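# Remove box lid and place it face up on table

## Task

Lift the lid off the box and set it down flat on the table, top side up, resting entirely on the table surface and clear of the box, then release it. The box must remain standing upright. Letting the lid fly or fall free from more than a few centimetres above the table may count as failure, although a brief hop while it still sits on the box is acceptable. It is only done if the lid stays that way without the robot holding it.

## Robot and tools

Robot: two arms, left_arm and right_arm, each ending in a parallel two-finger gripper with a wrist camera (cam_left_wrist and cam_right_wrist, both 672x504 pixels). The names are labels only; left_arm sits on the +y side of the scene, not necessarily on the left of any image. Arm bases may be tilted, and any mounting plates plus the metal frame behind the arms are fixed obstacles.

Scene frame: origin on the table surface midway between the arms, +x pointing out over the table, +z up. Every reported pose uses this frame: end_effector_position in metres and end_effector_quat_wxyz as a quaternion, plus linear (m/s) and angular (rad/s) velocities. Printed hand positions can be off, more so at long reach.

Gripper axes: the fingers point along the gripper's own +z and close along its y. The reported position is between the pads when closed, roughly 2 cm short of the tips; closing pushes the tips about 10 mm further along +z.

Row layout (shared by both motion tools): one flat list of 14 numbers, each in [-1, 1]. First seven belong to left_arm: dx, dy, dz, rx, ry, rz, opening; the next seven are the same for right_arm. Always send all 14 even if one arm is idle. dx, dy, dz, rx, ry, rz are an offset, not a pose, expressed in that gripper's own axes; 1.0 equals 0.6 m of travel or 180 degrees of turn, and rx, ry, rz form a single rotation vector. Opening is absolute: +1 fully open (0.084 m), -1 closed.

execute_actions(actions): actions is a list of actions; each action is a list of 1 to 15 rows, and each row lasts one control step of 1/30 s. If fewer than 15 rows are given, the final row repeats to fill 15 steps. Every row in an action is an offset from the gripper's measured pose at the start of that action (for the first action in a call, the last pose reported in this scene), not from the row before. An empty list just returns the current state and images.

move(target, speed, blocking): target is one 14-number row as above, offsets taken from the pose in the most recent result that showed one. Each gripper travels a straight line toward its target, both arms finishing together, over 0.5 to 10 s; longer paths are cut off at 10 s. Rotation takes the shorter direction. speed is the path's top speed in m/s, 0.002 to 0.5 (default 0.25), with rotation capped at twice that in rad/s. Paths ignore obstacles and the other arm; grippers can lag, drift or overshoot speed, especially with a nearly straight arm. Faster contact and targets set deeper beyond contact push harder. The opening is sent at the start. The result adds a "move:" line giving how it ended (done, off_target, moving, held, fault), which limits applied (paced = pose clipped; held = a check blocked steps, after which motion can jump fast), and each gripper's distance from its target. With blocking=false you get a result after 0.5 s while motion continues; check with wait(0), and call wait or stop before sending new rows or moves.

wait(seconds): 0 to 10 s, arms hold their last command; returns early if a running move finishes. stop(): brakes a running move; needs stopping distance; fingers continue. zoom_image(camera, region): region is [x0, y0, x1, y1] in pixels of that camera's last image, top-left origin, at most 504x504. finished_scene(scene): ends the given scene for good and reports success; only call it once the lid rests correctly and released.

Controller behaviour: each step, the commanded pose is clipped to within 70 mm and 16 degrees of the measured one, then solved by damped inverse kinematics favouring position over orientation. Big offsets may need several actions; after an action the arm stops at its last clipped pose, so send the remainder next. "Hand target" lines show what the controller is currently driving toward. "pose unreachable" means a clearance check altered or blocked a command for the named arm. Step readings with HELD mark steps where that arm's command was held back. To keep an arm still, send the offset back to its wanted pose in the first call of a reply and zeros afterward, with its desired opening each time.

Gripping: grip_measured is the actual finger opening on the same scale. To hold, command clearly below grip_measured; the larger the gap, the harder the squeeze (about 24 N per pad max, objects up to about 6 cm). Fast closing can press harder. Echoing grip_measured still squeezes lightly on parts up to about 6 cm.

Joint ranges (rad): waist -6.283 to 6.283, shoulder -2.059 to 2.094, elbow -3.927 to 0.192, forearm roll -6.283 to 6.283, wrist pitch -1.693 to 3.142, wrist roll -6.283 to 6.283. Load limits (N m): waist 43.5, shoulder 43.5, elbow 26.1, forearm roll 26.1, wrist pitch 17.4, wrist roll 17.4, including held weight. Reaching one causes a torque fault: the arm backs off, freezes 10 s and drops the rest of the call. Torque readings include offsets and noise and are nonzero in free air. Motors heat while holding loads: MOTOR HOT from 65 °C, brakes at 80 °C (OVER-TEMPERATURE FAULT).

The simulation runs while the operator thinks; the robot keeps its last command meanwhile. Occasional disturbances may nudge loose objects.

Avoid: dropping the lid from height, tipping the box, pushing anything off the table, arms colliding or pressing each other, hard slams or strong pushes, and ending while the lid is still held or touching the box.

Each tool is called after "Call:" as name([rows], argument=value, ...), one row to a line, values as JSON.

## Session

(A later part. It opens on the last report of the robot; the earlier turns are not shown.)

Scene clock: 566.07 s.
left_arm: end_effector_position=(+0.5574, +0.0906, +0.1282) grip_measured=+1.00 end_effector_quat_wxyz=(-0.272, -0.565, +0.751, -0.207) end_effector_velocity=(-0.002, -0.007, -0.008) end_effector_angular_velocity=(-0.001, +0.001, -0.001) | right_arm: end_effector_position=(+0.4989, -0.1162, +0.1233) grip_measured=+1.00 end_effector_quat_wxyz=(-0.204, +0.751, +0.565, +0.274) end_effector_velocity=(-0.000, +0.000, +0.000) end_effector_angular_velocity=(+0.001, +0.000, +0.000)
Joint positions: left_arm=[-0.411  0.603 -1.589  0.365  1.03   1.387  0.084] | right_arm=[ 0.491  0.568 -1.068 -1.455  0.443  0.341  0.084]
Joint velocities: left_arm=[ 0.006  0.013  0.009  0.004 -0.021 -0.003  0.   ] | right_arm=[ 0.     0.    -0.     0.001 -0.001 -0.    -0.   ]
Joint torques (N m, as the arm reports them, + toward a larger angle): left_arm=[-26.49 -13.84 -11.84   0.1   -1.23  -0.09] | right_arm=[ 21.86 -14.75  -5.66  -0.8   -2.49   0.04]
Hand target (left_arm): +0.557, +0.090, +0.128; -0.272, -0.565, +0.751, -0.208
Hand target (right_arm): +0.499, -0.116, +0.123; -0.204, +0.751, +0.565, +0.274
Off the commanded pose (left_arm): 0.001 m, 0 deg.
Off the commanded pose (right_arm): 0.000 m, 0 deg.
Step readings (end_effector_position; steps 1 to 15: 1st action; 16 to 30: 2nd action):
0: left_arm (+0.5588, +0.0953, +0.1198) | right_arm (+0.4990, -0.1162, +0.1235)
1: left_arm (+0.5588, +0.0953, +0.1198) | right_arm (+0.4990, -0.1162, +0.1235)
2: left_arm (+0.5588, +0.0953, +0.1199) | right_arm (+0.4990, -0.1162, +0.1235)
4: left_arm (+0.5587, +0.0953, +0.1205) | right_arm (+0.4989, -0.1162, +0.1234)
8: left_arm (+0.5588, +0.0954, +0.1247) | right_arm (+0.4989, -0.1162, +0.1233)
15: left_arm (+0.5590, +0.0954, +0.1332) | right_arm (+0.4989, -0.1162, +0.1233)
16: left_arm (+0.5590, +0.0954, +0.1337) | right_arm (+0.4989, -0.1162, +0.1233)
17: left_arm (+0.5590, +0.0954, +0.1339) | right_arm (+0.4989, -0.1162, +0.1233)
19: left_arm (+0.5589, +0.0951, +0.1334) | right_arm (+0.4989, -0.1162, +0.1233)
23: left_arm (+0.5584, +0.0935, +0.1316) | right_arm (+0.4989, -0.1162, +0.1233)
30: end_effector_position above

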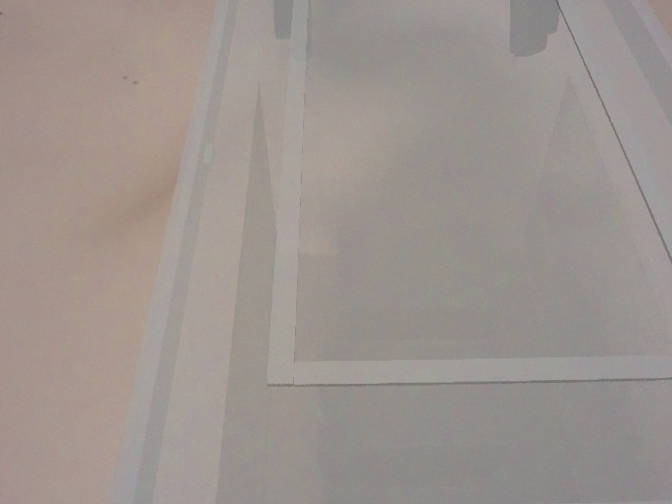

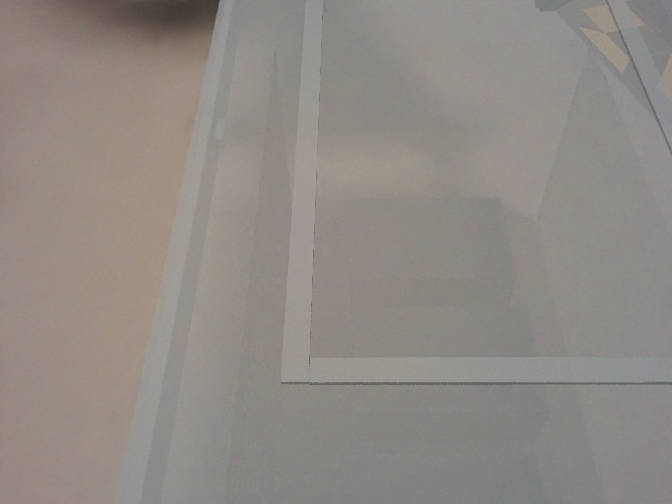

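Call:
move(target=[0,0.3,0.001,0,0,0,1, 0.0054,-0.3,-0.0064,0,0,0,1], speed=0.09)

Scene clock: 612.63 s.
left_arm: end_effector_position=(+0.3848, +0.1402, +0.1274) grip_measured=+1.00 end_effector_quat_wxyz=(-0.272, -0.565, +0.751, -0.208) end_effector_velocity=(-0.003, +0.001, -0.000) end_effector_angular_velocity=(+0.000, +0.000, -0.002) | right_arm: end_effector_position=(+0.3261, -0.0651, +0.1291) grip_measured=+1.00 end_effector_quat_wxyz=(-0.206, +0.751, +0.565, +0.274) end_effector_velocity=(-0.003, +0.001, -0.000) end_effector_angular_velocity=(+0.000, -0.000, +0.000)
Joint positions: left_arm=[-0.387  0.043 -0.794  0.438  0.806  1.295  0.084] | right_arm=[ 0.739  0.672 -0.855 -1.802  0.547  0.999  0.084]
Joint velocities: left_arm=[ 0.    -0.009  0.012  0.001 -0.001 -0.     0.   ] | right_arm=[ 0.005  0.003  0.003 -0.004  0.002  0.01   0.   ]
Joint torques (N m, as the arm reports them, + toward a larger angle): left_arm=[-16.46  -8.4  -10.34   0.42  -1.34  -0.02] | right_arm=[ 17.74 -14.18  -6.38  -0.83  -1.79  -0.1 ]
Hand target (left_arm): +0.384, +0.140, +0.127; -0.272, -0.565, +0.751, -0.208
Hand target (right_arm): +0.326, -0.065, +0.129; -0.206, +0.751, +0.565, +0.274
Off the commanded pose (left_arm): 0.001 m, 0 deg.
Off the commanded pose (right_arm): 0.002 m, 0 deg.
move: done

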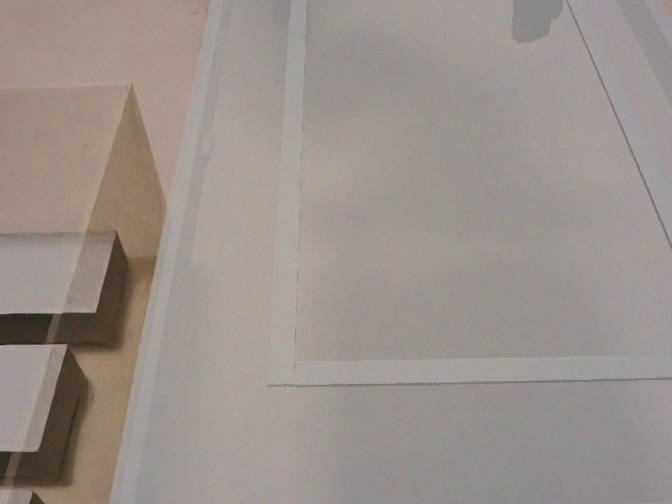

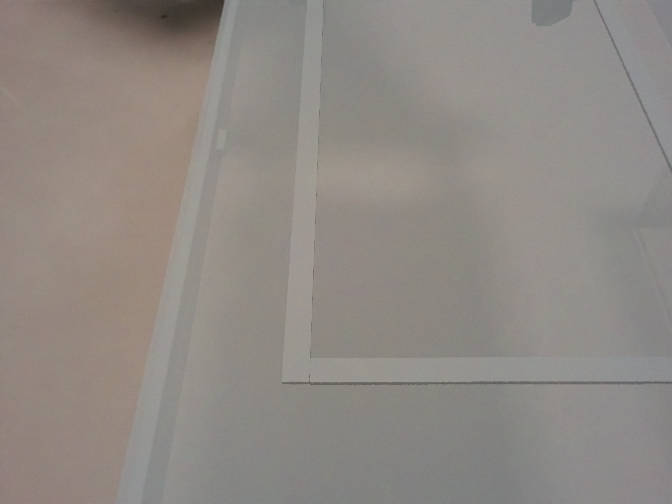

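Call:
move(target=[-0.1102,0,0.1257,0,-0.0556,0,1, -0.1123,0,0.127,0,-0.0556,0,1], speed=0.07)

Scene clock: 646.73 s.
left_arm: end_effector_position=(+0.3857, +0.1419, +0.0275) grip_measured=+1.00 end_effector_quat_wxyz=(-0.206, -0.580, +0.772, -0.158) end_effector_velocity=(+0.001, +0.000, -0.002) end_effector_angular_velocity=(+0.003, -0.002, +0.002) | right_arm: end_effector_position=(+0.3253, -0.0678, +0.0273) grip_measured=+1.00 end_effector_quat_wxyz=(-0.156, +0.772, +0.580, +0.208) end_effector_velocity=(-0.000, +0.001, -0.002) end_effector_angular_velocity=(-0.002, -0.002, +0.004)
Joint positions: left_arm=[-0.233  0.21  -0.801  0.816  0.682  1.095  0.084] | right_arm=[ 0.593  0.863 -0.956 -1.825  0.647  0.951  0.084]
Joint velocities: left_arm=[ 0.003  0.004 -0.002  0.01  -0.002 -0.007 -0.   ] | right_arm=[-0.002  0.005 -0.003 -0.002  0.001 -0.003 -0.   ]
Joint torques (N m, as the arm reports them, + toward a larger angle): left_arm=[-17.83  -9.94  -6.88   0.26  -1.75  -0.16] | right_arm=[ 19.64 -14.96  -4.55  -1.02  -1.98  -0.02]
Hand target (left_arm): +0.386, +0.142, +0.027; -0.206, -0.580, +0.772, -0.158
Hand target (right_arm): +0.325, -0.068, +0.027; -0.156, +0.772, +0.581, +0.207
Off the commanded pose (left_arm): 0.000 m, 0 deg.
Off the commanded pose (right_arm): 0.000 m, 0 deg.
move: done

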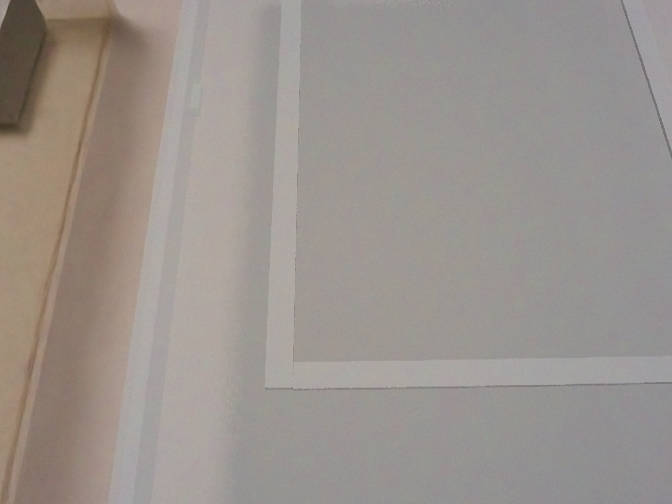

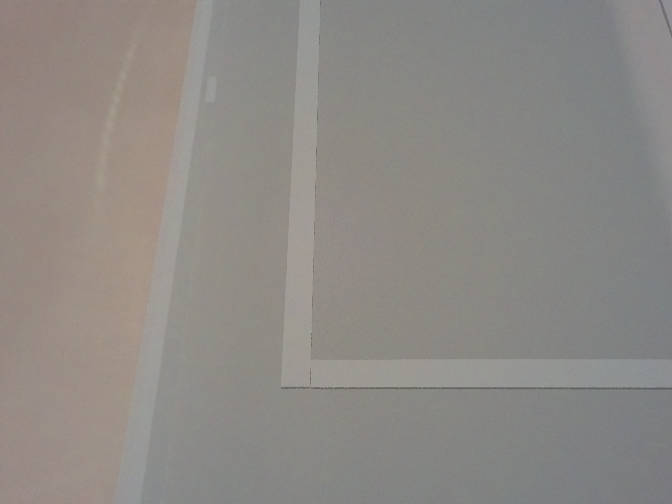

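Call:
move(target=[-0.0135,0,0.01435,0,-0.1111,0,1, -0.0148,0,0.0093,0,-0.1111,0,1], speed=0.1)

Scene clock: 718.10 s.
left_arm: end_effector_position=(+0.3867, +0.1447, +0.0160) grip_measured=+1.00 end_effector_quat_wxyz=(-0.069, -0.599, +0.796, -0.056) end_effector_velocity=(-0.000, -0.000, -0.000) end_effector_angular_velocity=(+0.009, -0.003, +0.000) | right_arm: end_effector_position=(+0.3238, -0.0725, +0.0179) grip_measured=+1.00 end_effector_quat_wxyz=(-0.053, +0.796, +0.599, +0.070) end_effector_velocity=(+0.001, -0.000, -0.000) end_effector_angular_velocity=(-0.011, +0.003, -0.001)
Joint positions: left_arm=[-0.369  0.321 -0.845  1.171  0.93   0.695  0.084] | right_arm=[ 0.719  0.995 -1.143 -1.293  0.913  0.619  0.084]
Joint velocities: left_arm=[-0.004  0.005 -0.001  0.007  0.008 -0.01   0.   ] | right_arm=[ 0.003  0.006 -0.01   0.013  0.011 -0.008  0.   ]
Joint torques (N m, as the arm reports them, + toward a larger angle): left_arm=[-21.78  -6.37  -4.95  -0.46  -4.21  -0.32] | right_arm=[ 22.31 -17.07  -8.03  -2.42  -4.36  -0.28]
Hand target (left_arm): +0.386, +0.144, +0.016; -0.069, -0.599, +0.796, -0.055
Hand target (right_arm): +0.324, -0.072, +0.018; -0.053, +0.796, +0.599, +0.070
Off the commanded pose (left_arm): 0.000 m, 0 deg.
Off the commanded pose (right_arm): 0.000 m, 0 deg.
move: done

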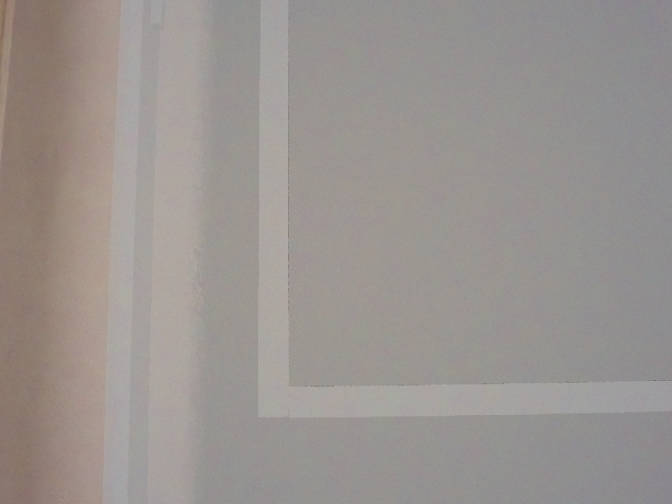

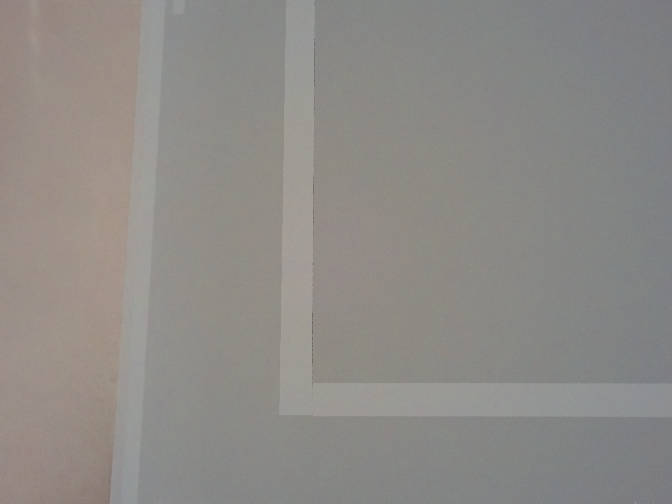

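Call:
execute_actions([
  [[-0.0002,0,0.0004,0,0,0,1,-0.0002,0,0.0004,0,0,0,1],[-0.0005,0,0.0008,0,0,0,1,-0.0005,0,0.0008,0,0,0,1],[-0.0007,0,0.0011,0,0,0,1,-0.0007,0,0.0011,0,0,0,1],[-0.001,0,0.0015,0,0,0,1,-0.001,0,0.0015,0,0,0,1],[-0.0012,0,0.0019,0,0,0,1,-0.0012,0,0.0019,0,0,0,1],[-0.0014,0,0.0023,0,0,0,1,-0.0014,0,0.0023,0,0,0,1],[-0.0017,0,0.0027,0,0,0,1,-0.0017,0,0.0027,0,0,0,1],[-0.0019,0,0.003,0,0,0,1,-0.0019,0,0.003,0,0,0,1],[-0.0022,0,0.0034,0,0,0,1,-0.0022,0,0.0034,0,0,0,1],[-0.0024,0,0.0038,0,0,0,1,-0.0024,0,0.0038,0,0,0,1]],
])

Scene clock: 736.97 s.
left_arm: end_effector_position=(+0.3864, +0.1447, +0.0137) grip_measured=+1.00 end_effector_quat_wxyz=(-0.070, -0.599, +0.796, -0.056) end_effector_velocity=(-0.000, +0.001, -0.002) end_effector_angular_velocity=(+0.001, -0.000, -0.003) | right_arm: end_effector_position=(+0.3239, -0.0728, +0.0160) grip_measured=+1.00 end_effector_quat_wxyz=(-0.054, +0.796, +0.598, +0.071) end_effector_velocity=(+0.000, -0.001, -0.002) end_effector_angular_velocity=(-0.000, +0.000, -0.002)
Joint positions: left_arm=[-0.363  0.323 -0.845  1.176  0.925  0.696  0.084] | right_arm=[ 0.714  0.995 -1.141 -1.301  0.91   0.622  0.084]
Joint velocities: left_arm=[ 0.004  0.002  0.     0.005 -0.002  0.001 -0.   ] | right_arm=[-0.005 -0.001  0.002 -0.005 -0.001  0.004  0.   ]
Joint torques (N m, as the arm reports them, + toward a larger angle): left_arm=[-21.23  -6.63  -4.6   -0.25  -3.52  -0.03] | right_arm=[ 21.83 -17.44  -8.13  -2.24  -3.7   -0.18]
Hand target (left_arm): +0.387, +0.146, +0.013; -0.069, -0.599, +0.796, -0.056
Hand target (right_arm): +0.324, -0.074, +0.015; -0.053, +0.796, +0.599, +0.070
Off the commanded pose (left_arm): 0.001 m, 0 deg.
Off the commanded pose (right_arm): 0.001 m, 0 deg.
Step readings (end_effector_position):
0: left_arm (+0.3864, +0.1442, +0.0160) | right_arm (+0.3240, -0.0722, +0.0181)
1: left_arm (+0.3864, +0.1442, +0.0160) | right_arm (+0.3240, -0.0722, +0.0181)
2: left_arm (+0.3865, +0.1443, +0.0159) | right_arm (+0.3240, -0.0723, +0.0180)
4: left_arm (+0.3865, +0.1444, +0.0157) | right_arm (+0.3240, -0.0723, +0.0178)
8: left_arm (+0.3865, +0.1445, +0.0149) | right_arm (+0.3240, -0.0725, +0.0171)
15: end_effector_position above

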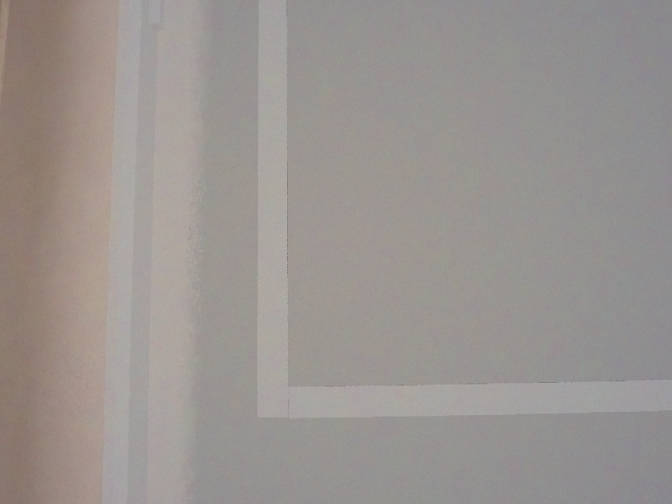

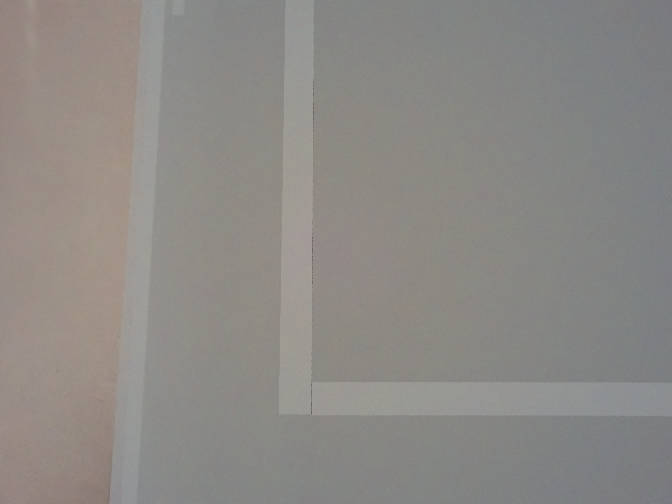

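Call:
execute_actions(actions=[])

Scene clock: 743.97 s.
left_arm: end_effector_position=(+0.3870, +0.1456, +0.0135) grip_measured=+1.00 end_effector_quat_wxyz=(-0.069, -0.599, +0.796, -0.056) end_effector_velocity=(+0.000, +0.000, +0.000) end_effector_angular_velocity=(-0.000, -0.000, +0.001) | right_arm: end_effector_position=(+0.3235, -0.0735, +0.0154) grip_measured=+1.00 end_effector_quat_wxyz=(-0.053, +0.796, +0.599, +0.070) end_effector_velocity=(-0.001, +0.000, -0.000) end_effector_angular_velocity=(-0.001, -0.001, +0.000)
Joint positions: left_arm=[-0.362  0.322 -0.846  1.177  0.927  0.696  0.084] | right_arm=[ 0.713  0.995 -1.14  -1.301  0.912  0.623  0.084]
Joint velocities: left_arm=[ 0.    -0.001 -0.    -0.     0.     0.     0.   ] | right_arm=[ 0.001  0.001  0.001 -0.001  0.001  0.002  0.   ]
Joint torques (N m, as the arm reports them, + toward a larger angle): left_arm=[-18.76  -9.61  -7.88   0.33  -1.88  -0.19] | right_arm=[ 20.42 -16.97  -5.79  -1.32  -1.82  -0.14]
Hand target (left_arm): +0.387, +0.146, +0.013; -0.069, -0.599, +0.796, -0.056
Hand target (right_arm): +0.324, -0.074, +0.015; -0.053, +0.796, +0.599, +0.070
Off the commanded pose (left_arm): 0.000 m, 0 deg.
Off the commanded pose (right_arm): 0.000 m, 0 deg.

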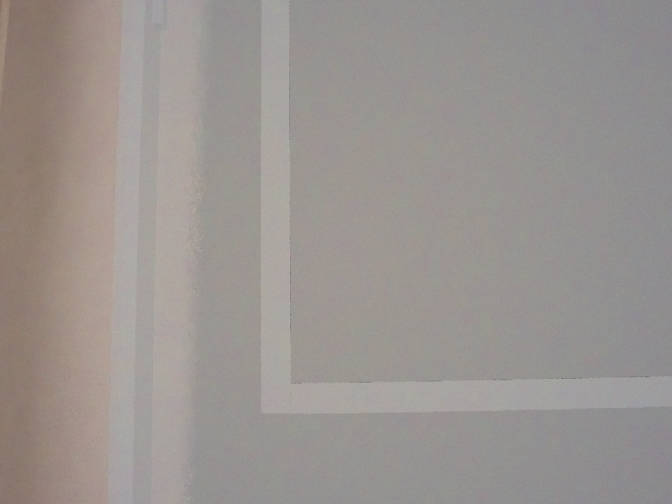

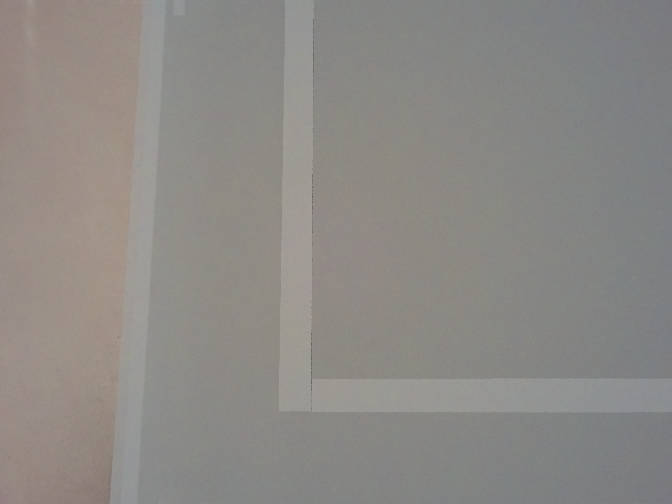

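Call:
execute_actions([
  [[-0.0001,0,0.0004,0,0,0,1,-0.0001,0,0.0004,0,0,0,1],[-0.0001,0,0.0008,0,0,0,1,-0.0001,0,0.0008,0,0,0,1],[-0.0002,0,0.0012,0,0,0,1,-0.0002,0,0.0012,0,0,0,1],[-0.0003,0,0.0016,0,0,0,1,-0.0003,0,0.0016,0,0,0,1],[-0.0004,0,0.002,0,0,0,1,-0.0004,0,0.002,0,0,0,1],[-0.0004,0,0.0025,0,0,0,1,-0.0004,0,0.0025,0,0,0,1],[-0.0005,0,0.0029,0,0,0,1,-0.0005,0,0.0029,0,0,0,1],[-0.0006,0,0.0033,0,0,0,1,-0.0006,0,0.0033,0,0,0,1]],
])

Scene clock: 760.27 s.
left_arm: end_effector_position=(+0.3873, +0.1458, +0.0116) grip_measured=+1.00 end_effector_quat_wxyz=(-0.069, -0.599, +0.795, -0.056) end_effector_velocity=(+0.000, -0.000, -0.000) end_effector_angular_velocity=(-0.001, -0.001, -0.001) | right_arm: end_effector_position=(+0.3240, -0.0731, +0.0144) grip_measured=+1.00 end_effector_quat_wxyz=(-0.053, +0.796, +0.598, +0.071) end_effector_velocity=(-0.001, -0.000, -0.002) end_effector_angular_velocity=(-0.002, -0.000, +0.002)
Joint positions: left_arm=[-0.358  0.325 -0.847  1.182  0.924  0.694  0.084] | right_arm=[ 0.711  0.997 -1.141 -1.306  0.91   0.625  0.084]
Joint velocities: left_arm=[ 0.001  0.001 -0.     0.001 -0.001 -0.     0.   ] | right_arm=[-0.002  0.003  0.001 -0.003  0.     0.001  0.   ]
Joint torques (N m, as the arm reports them, + toward a larger angle): left_arm=[-18.95  -8.84  -7.09   0.35  -2.1   -0.02] | right_arm=[ 15.42 -12.77  -5.47  -1.63  -1.21  -0.01]
Hand target (left_arm): +0.387, +0.146, +0.011; -0.069, -0.599, +0.796, -0.056
Hand target (right_arm): +0.324, -0.074, +0.013; -0.053, +0.796, +0.599, +0.070
Off the commanded pose (left_arm): 0.000 m, 0 deg.
Off the commanded pose (right_arm): 0.001 m, 0 deg.
Step readings (end_effector_position):
0: left_arm (+0.3870, +0.1456, +0.0135) | right_arm (+0.3235, -0.0735, +0.0154)
1: left_arm (+0.3870, +0.1456, +0.0135) | right_arm (+0.3235, -0.0735, +0.0154)
2: left_arm (+0.3870, +0.1456, +0.0134) | right_arm (+0.3235, -0.0735, +0.0153)
4: left_arm (+0.3870, +0.1457, +0.0132) | right_arm (+0.3236, -0.0735, +0.0151)
8: left_arm (+0.3871, +0.1458, +0.0124) | right_arm (+0.3238, -0.0733, +0.0148)
15: end_effector_position above

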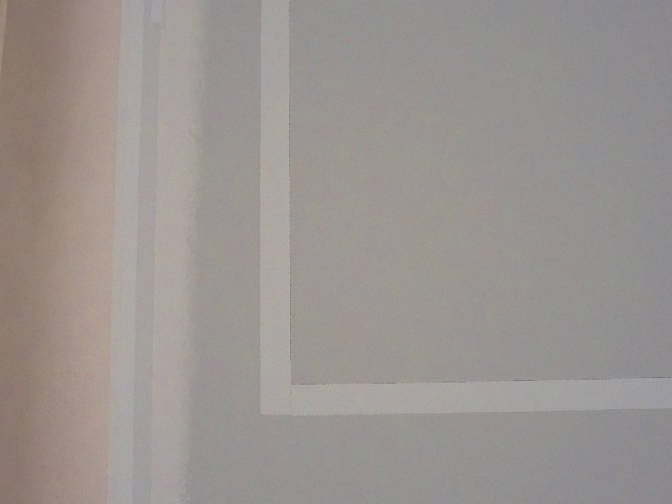

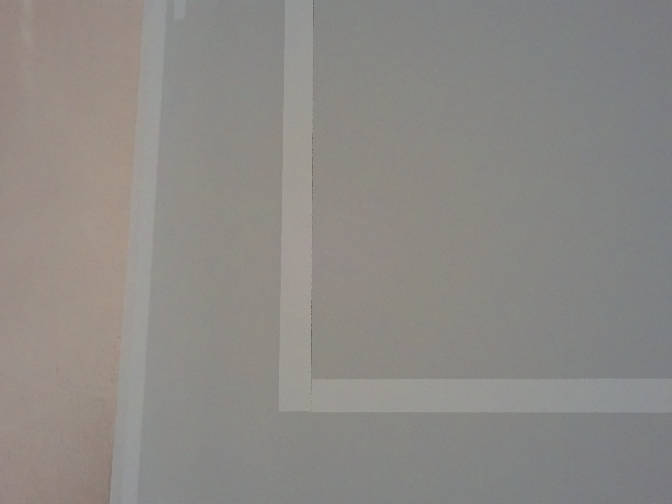

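Call:
execute_actions([
  [[0,0,0,0,0,0,1,-0.0004,0,-0.0028,0,0,0,1]],
])

Call:
execute_actions(actions=[])

Scene clock: 770.47 s.
left_arm: end_effector_position=(+0.3867, +0.1454, +0.0115) grip_measured=+1.00 end_effector_quat_wxyz=(-0.069, -0.599, +0.796, -0.056) end_effector_velocity=(+0.001, +0.001, +0.000) end_effector_angular_velocity=(+0.001, -0.000, +0.002) | right_arm: end_effector_position=(+0.3230, -0.0744, +0.0146) grip_measured=+1.00 end_effector_quat_wxyz=(-0.053, +0.796, +0.599, +0.070) end_effector_velocity=(-0.001, -0.000, +0.001) end_effector_angular_velocity=(+0.001, -0.001, +0.001)
Joint positions: left_arm=[-0.358  0.325 -0.846  1.181  0.923  0.694  0.084] | right_arm=[ 0.712  0.995 -1.137 -1.302  0.912  0.624  0.084]
Joint velocities: left_arm=[ 0.001 -0.001 -0.001  0.     0.001  0.     0.   ] | right_arm=[ 0.003 -0.004  0.004  0.002 -0.     0.001  0.   ]
Joint torques (N m, as the arm reports them, + toward a larger angle): left_arm=[-18.11  -9.46  -7.56   0.48  -1.62  -0.03] | right_arm=[ 17.09 -13.23  -3.87  -0.26  -1.04   0.19]
Hand target (left_arm): +0.387, +0.146, +0.012; -0.069, -0.599, +0.795, -0.056
Hand target (right_arm): +0.324, -0.074, +0.016; -0.053, +0.796, +0.598, +0.071
Off the commanded pose (left_arm): 0.001 m, 0 deg.
Off the commanded pose (right_arm): 0.002 m, 0 deg.
Step readings (end_effector_position):
0: left_arm (+0.3870, +0.1457, +0.0115) | right_arm (+0.3236, -0.0735, +0.0134)
1: left_arm (+0.3870, +0.1457, +0.0115) | right_arm (+0.3236, -0.0735, +0.0135)
2: left_arm (+0.3870, +0.1456, +0.0115) | right_arm (+0.3236, -0.0736, +0.0137)
4: left_arm (+0.3869, +0.1456, +0.0115) | right_arm (+0.3235, -0.0737, +0.0140)
8: left_arm (+0.3867, +0.1454, +0.0115) | right_arm (+0.3233, -0.0741, +0.0142)
15: end_effector_position above

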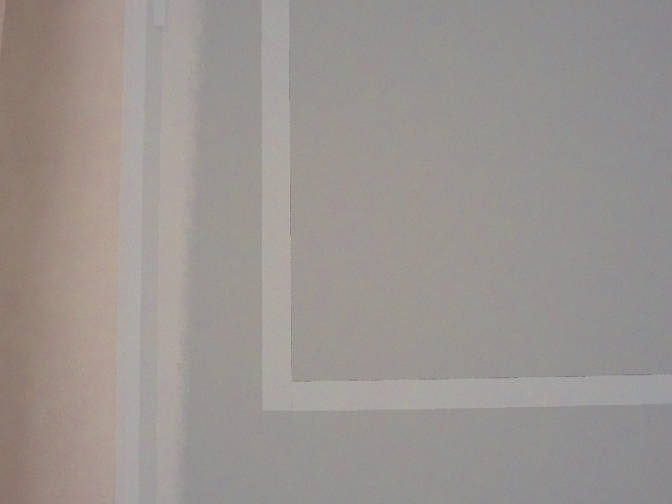

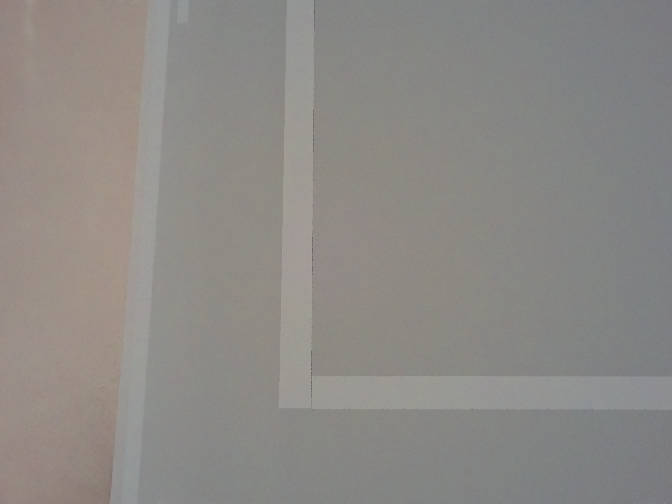

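Scene clock: 770.47 s.
left_arm: end_effector_position=(+0.3867, +0.1454, +0.0115) grip_measured=+1.00 end_effector_quat_wxyz=(-0.069, -0.599, +0.796, -0.056) end_effector_velocity=(+0.001, +0.001, +0.000) end_effector_angular_velocity=(+0.001, -0.000, +0.002) | right_arm: end_effector_position=(+0.3230, -0.0744, +0.0146) grip_measured=+1.00 end_effector_quat_wxyz=(-0.053, +0.796, +0.599, +0.070) end_effector_velocity=(-0.001, -0.000, +0.001) end_effector_angular_velocity=(+0.001, -0.001, +0.001)
Joint positions: left_arm=[-0.358  0.325 -0.846  1.181  0.923  0.694  0.084] | right_arm=[ 0.712  0.995 -1.137 -1.302  0.912  0.624  0.084]
Joint velocities: left_arm=[ 0.001 -0.001 -0.001  0.     0.001  0.     0.   ] | right_arm=[ 0.003 -0.004  0.004  0.002 -0.     0.001  0.   ]
Joint torques (N m, as the arm reports them, + toward a larger angle): left_arm=[-18.11  -9.46  -7.56   0.48  -1.62  -0.03] | right_arm=[ 17.09 -13.23  -3.87  -0.26  -1.04   0.19]
Hand target (left_arm): +0.387, +0.146, +0.012; -0.069, -0.599, +0.795, -0.056
Hand target (right_arm): +0.324, -0.074, +0.016; -0.053, +0.796, +0.598, +0.071
Off the commanded pose (left_arm): 0.001 m, 0 deg.
Off the commanded pose (right_arm): 0.002 m, 0 deg.

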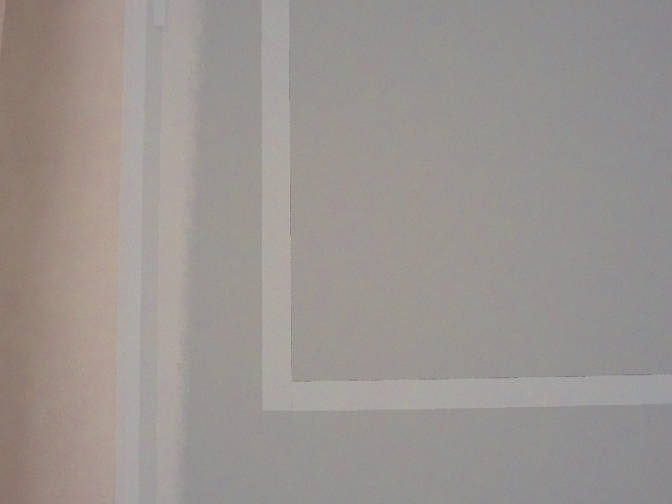

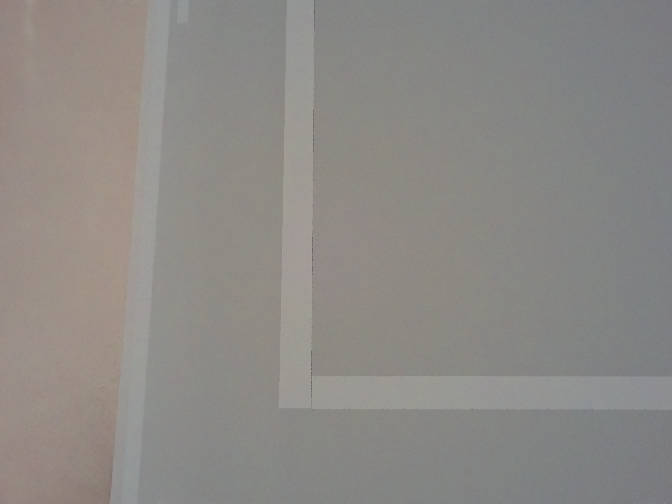

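Call:
move(target=[-0.0074,0,-0.0013,0,0,0,1, -0.0049,0,-0.0032,0,0,0,1], speed=0.0022)

Scene clock: 779.07 s.
left_arm: end_effector_position=(+0.3880, +0.1497, +0.0115) grip_measured=+1.00 end_effector_quat_wxyz=(-0.069, -0.599, +0.796, -0.056) end_effector_velocity=(-0.000, +0.000, +0.000) end_effector_angular_velocity=(+0.000, +0.000, +0.000) | right_arm: end_effector_position=(+0.3221, -0.0775, +0.0160) grip_measured=+1.00 end_effector_quat_wxyz=(-0.053, +0.796, +0.599, +0.070) end_effector_velocity=(-0.000, -0.000, -0.000) end_effector_angular_velocity=(-0.000, -0.001, +0.000)
Joint positions: left_arm=[-0.353  0.315 -0.844  1.18   0.924  0.705  0.084] | right_arm=[ 0.713  0.983 -1.124 -1.302  0.912  0.626  0.084]
Joint velocities: left_arm=[ 0.    -0.001  0.001  0.     0.    -0.     0.   ] | right_arm=[ 0.     0.     0.001 -0.002  0.     0.002 -0.   ]
Joint torques (N m, as the arm reports them, + toward a larger angle): left_arm=[-17.73  -9.74  -7.86   0.54  -1.33   0.02] | right_arm=[ 20.04 -16.97  -5.9   -1.19  -1.68  -0.02]
Hand target (left_arm): +0.388, +0.150, +0.012; -0.069, -0.599, +0.796, -0.056
Hand target (right_arm): +0.322, -0.078, +0.016; -0.053, +0.796, +0.599, +0.070
Off the commanded pose (left_arm): 0.000 m, 0 deg.
Off the commanded pose (right_arm): 0.000 m, 0 deg.
move: done

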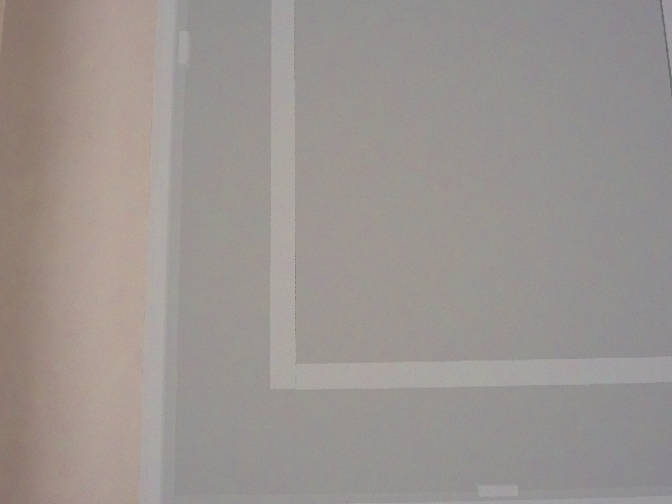

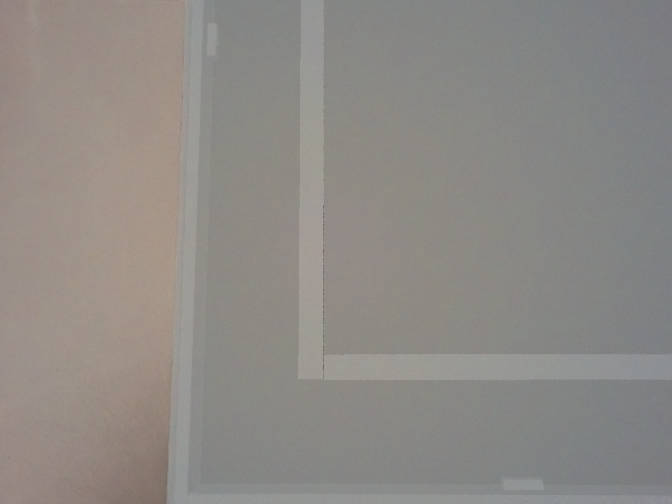

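Call:
move(target=[-0.0888,0,-0.168,0,0.08,0,1, -0.0888,0,-0.168,0,0.08,0,1], speed=0.2)

Scene clock: 791.60 s.
left_arm: end_effector_position=(+0.4072, +0.2173, +0.1010) grip_measured=+1.00 end_effector_quat_wxyz=(-0.168, -0.588, +0.781, -0.129) end_effector_velocity=(+0.001, +0.002, +0.002) end_effector_angular_velocity=(-0.003, -0.000, +0.002) | right_arm: end_effector_position=(+0.3026, -0.1444, +0.1063) grip_measured=+1.00 end_effector_quat_wxyz=(-0.127, +0.781, +0.588, +0.169) end_effector_velocity=(+0.001, -0.001, +0.002) end_effector_angular_velocity=(+0.005, -0.002, -0.001)
Joint positions: left_arm=[-0.364 -0.01  -0.845  0.727  0.974  1.178  0.084] | right_arm=[ 0.782  0.515 -0.686 -1.425  0.733  0.736  0.084]
Joint velocities: left_arm=[ 0.    -0.005 -0.004 -0.006  0.004  0.006  0.   ] | right_arm=[ 0.    -0.01   0.006 -0.002 -0.003  0.     0.   ]
Joint torques (N m, as the arm reports them, + toward a larger angle): left_arm=[-16.01  -8.33 -10.54   0.15  -1.56  -0.07] | right_arm=[ 15.78 -11.52  -6.51  -1.17  -1.91   0.1 ]
Hand target (left_arm): +0.407, +0.218, +0.101; -0.168, -0.588, +0.781, -0.130
Hand target (right_arm): +0.303, -0.145, +0.107; -0.127, +0.781, +0.587, +0.169
Off the commanded pose (left_arm): 0.000 m, 0 deg.
Off the commanded pose (right_arm): 0.001 m, 0 deg.
move: done

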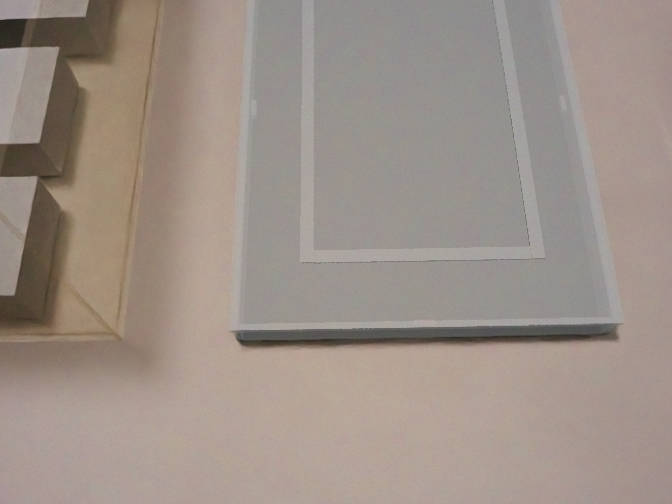

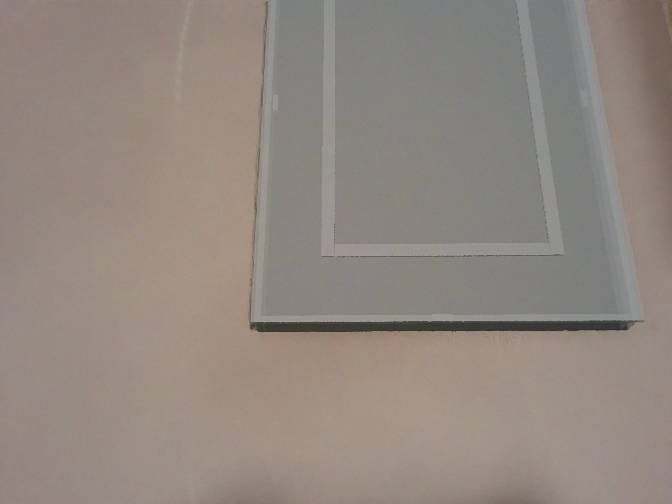

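The lid lies flat on the table, top up, clear of the box, and both grippers have let go.

Call:
finished_scene(scene=1)

The scene is finished: the task was done.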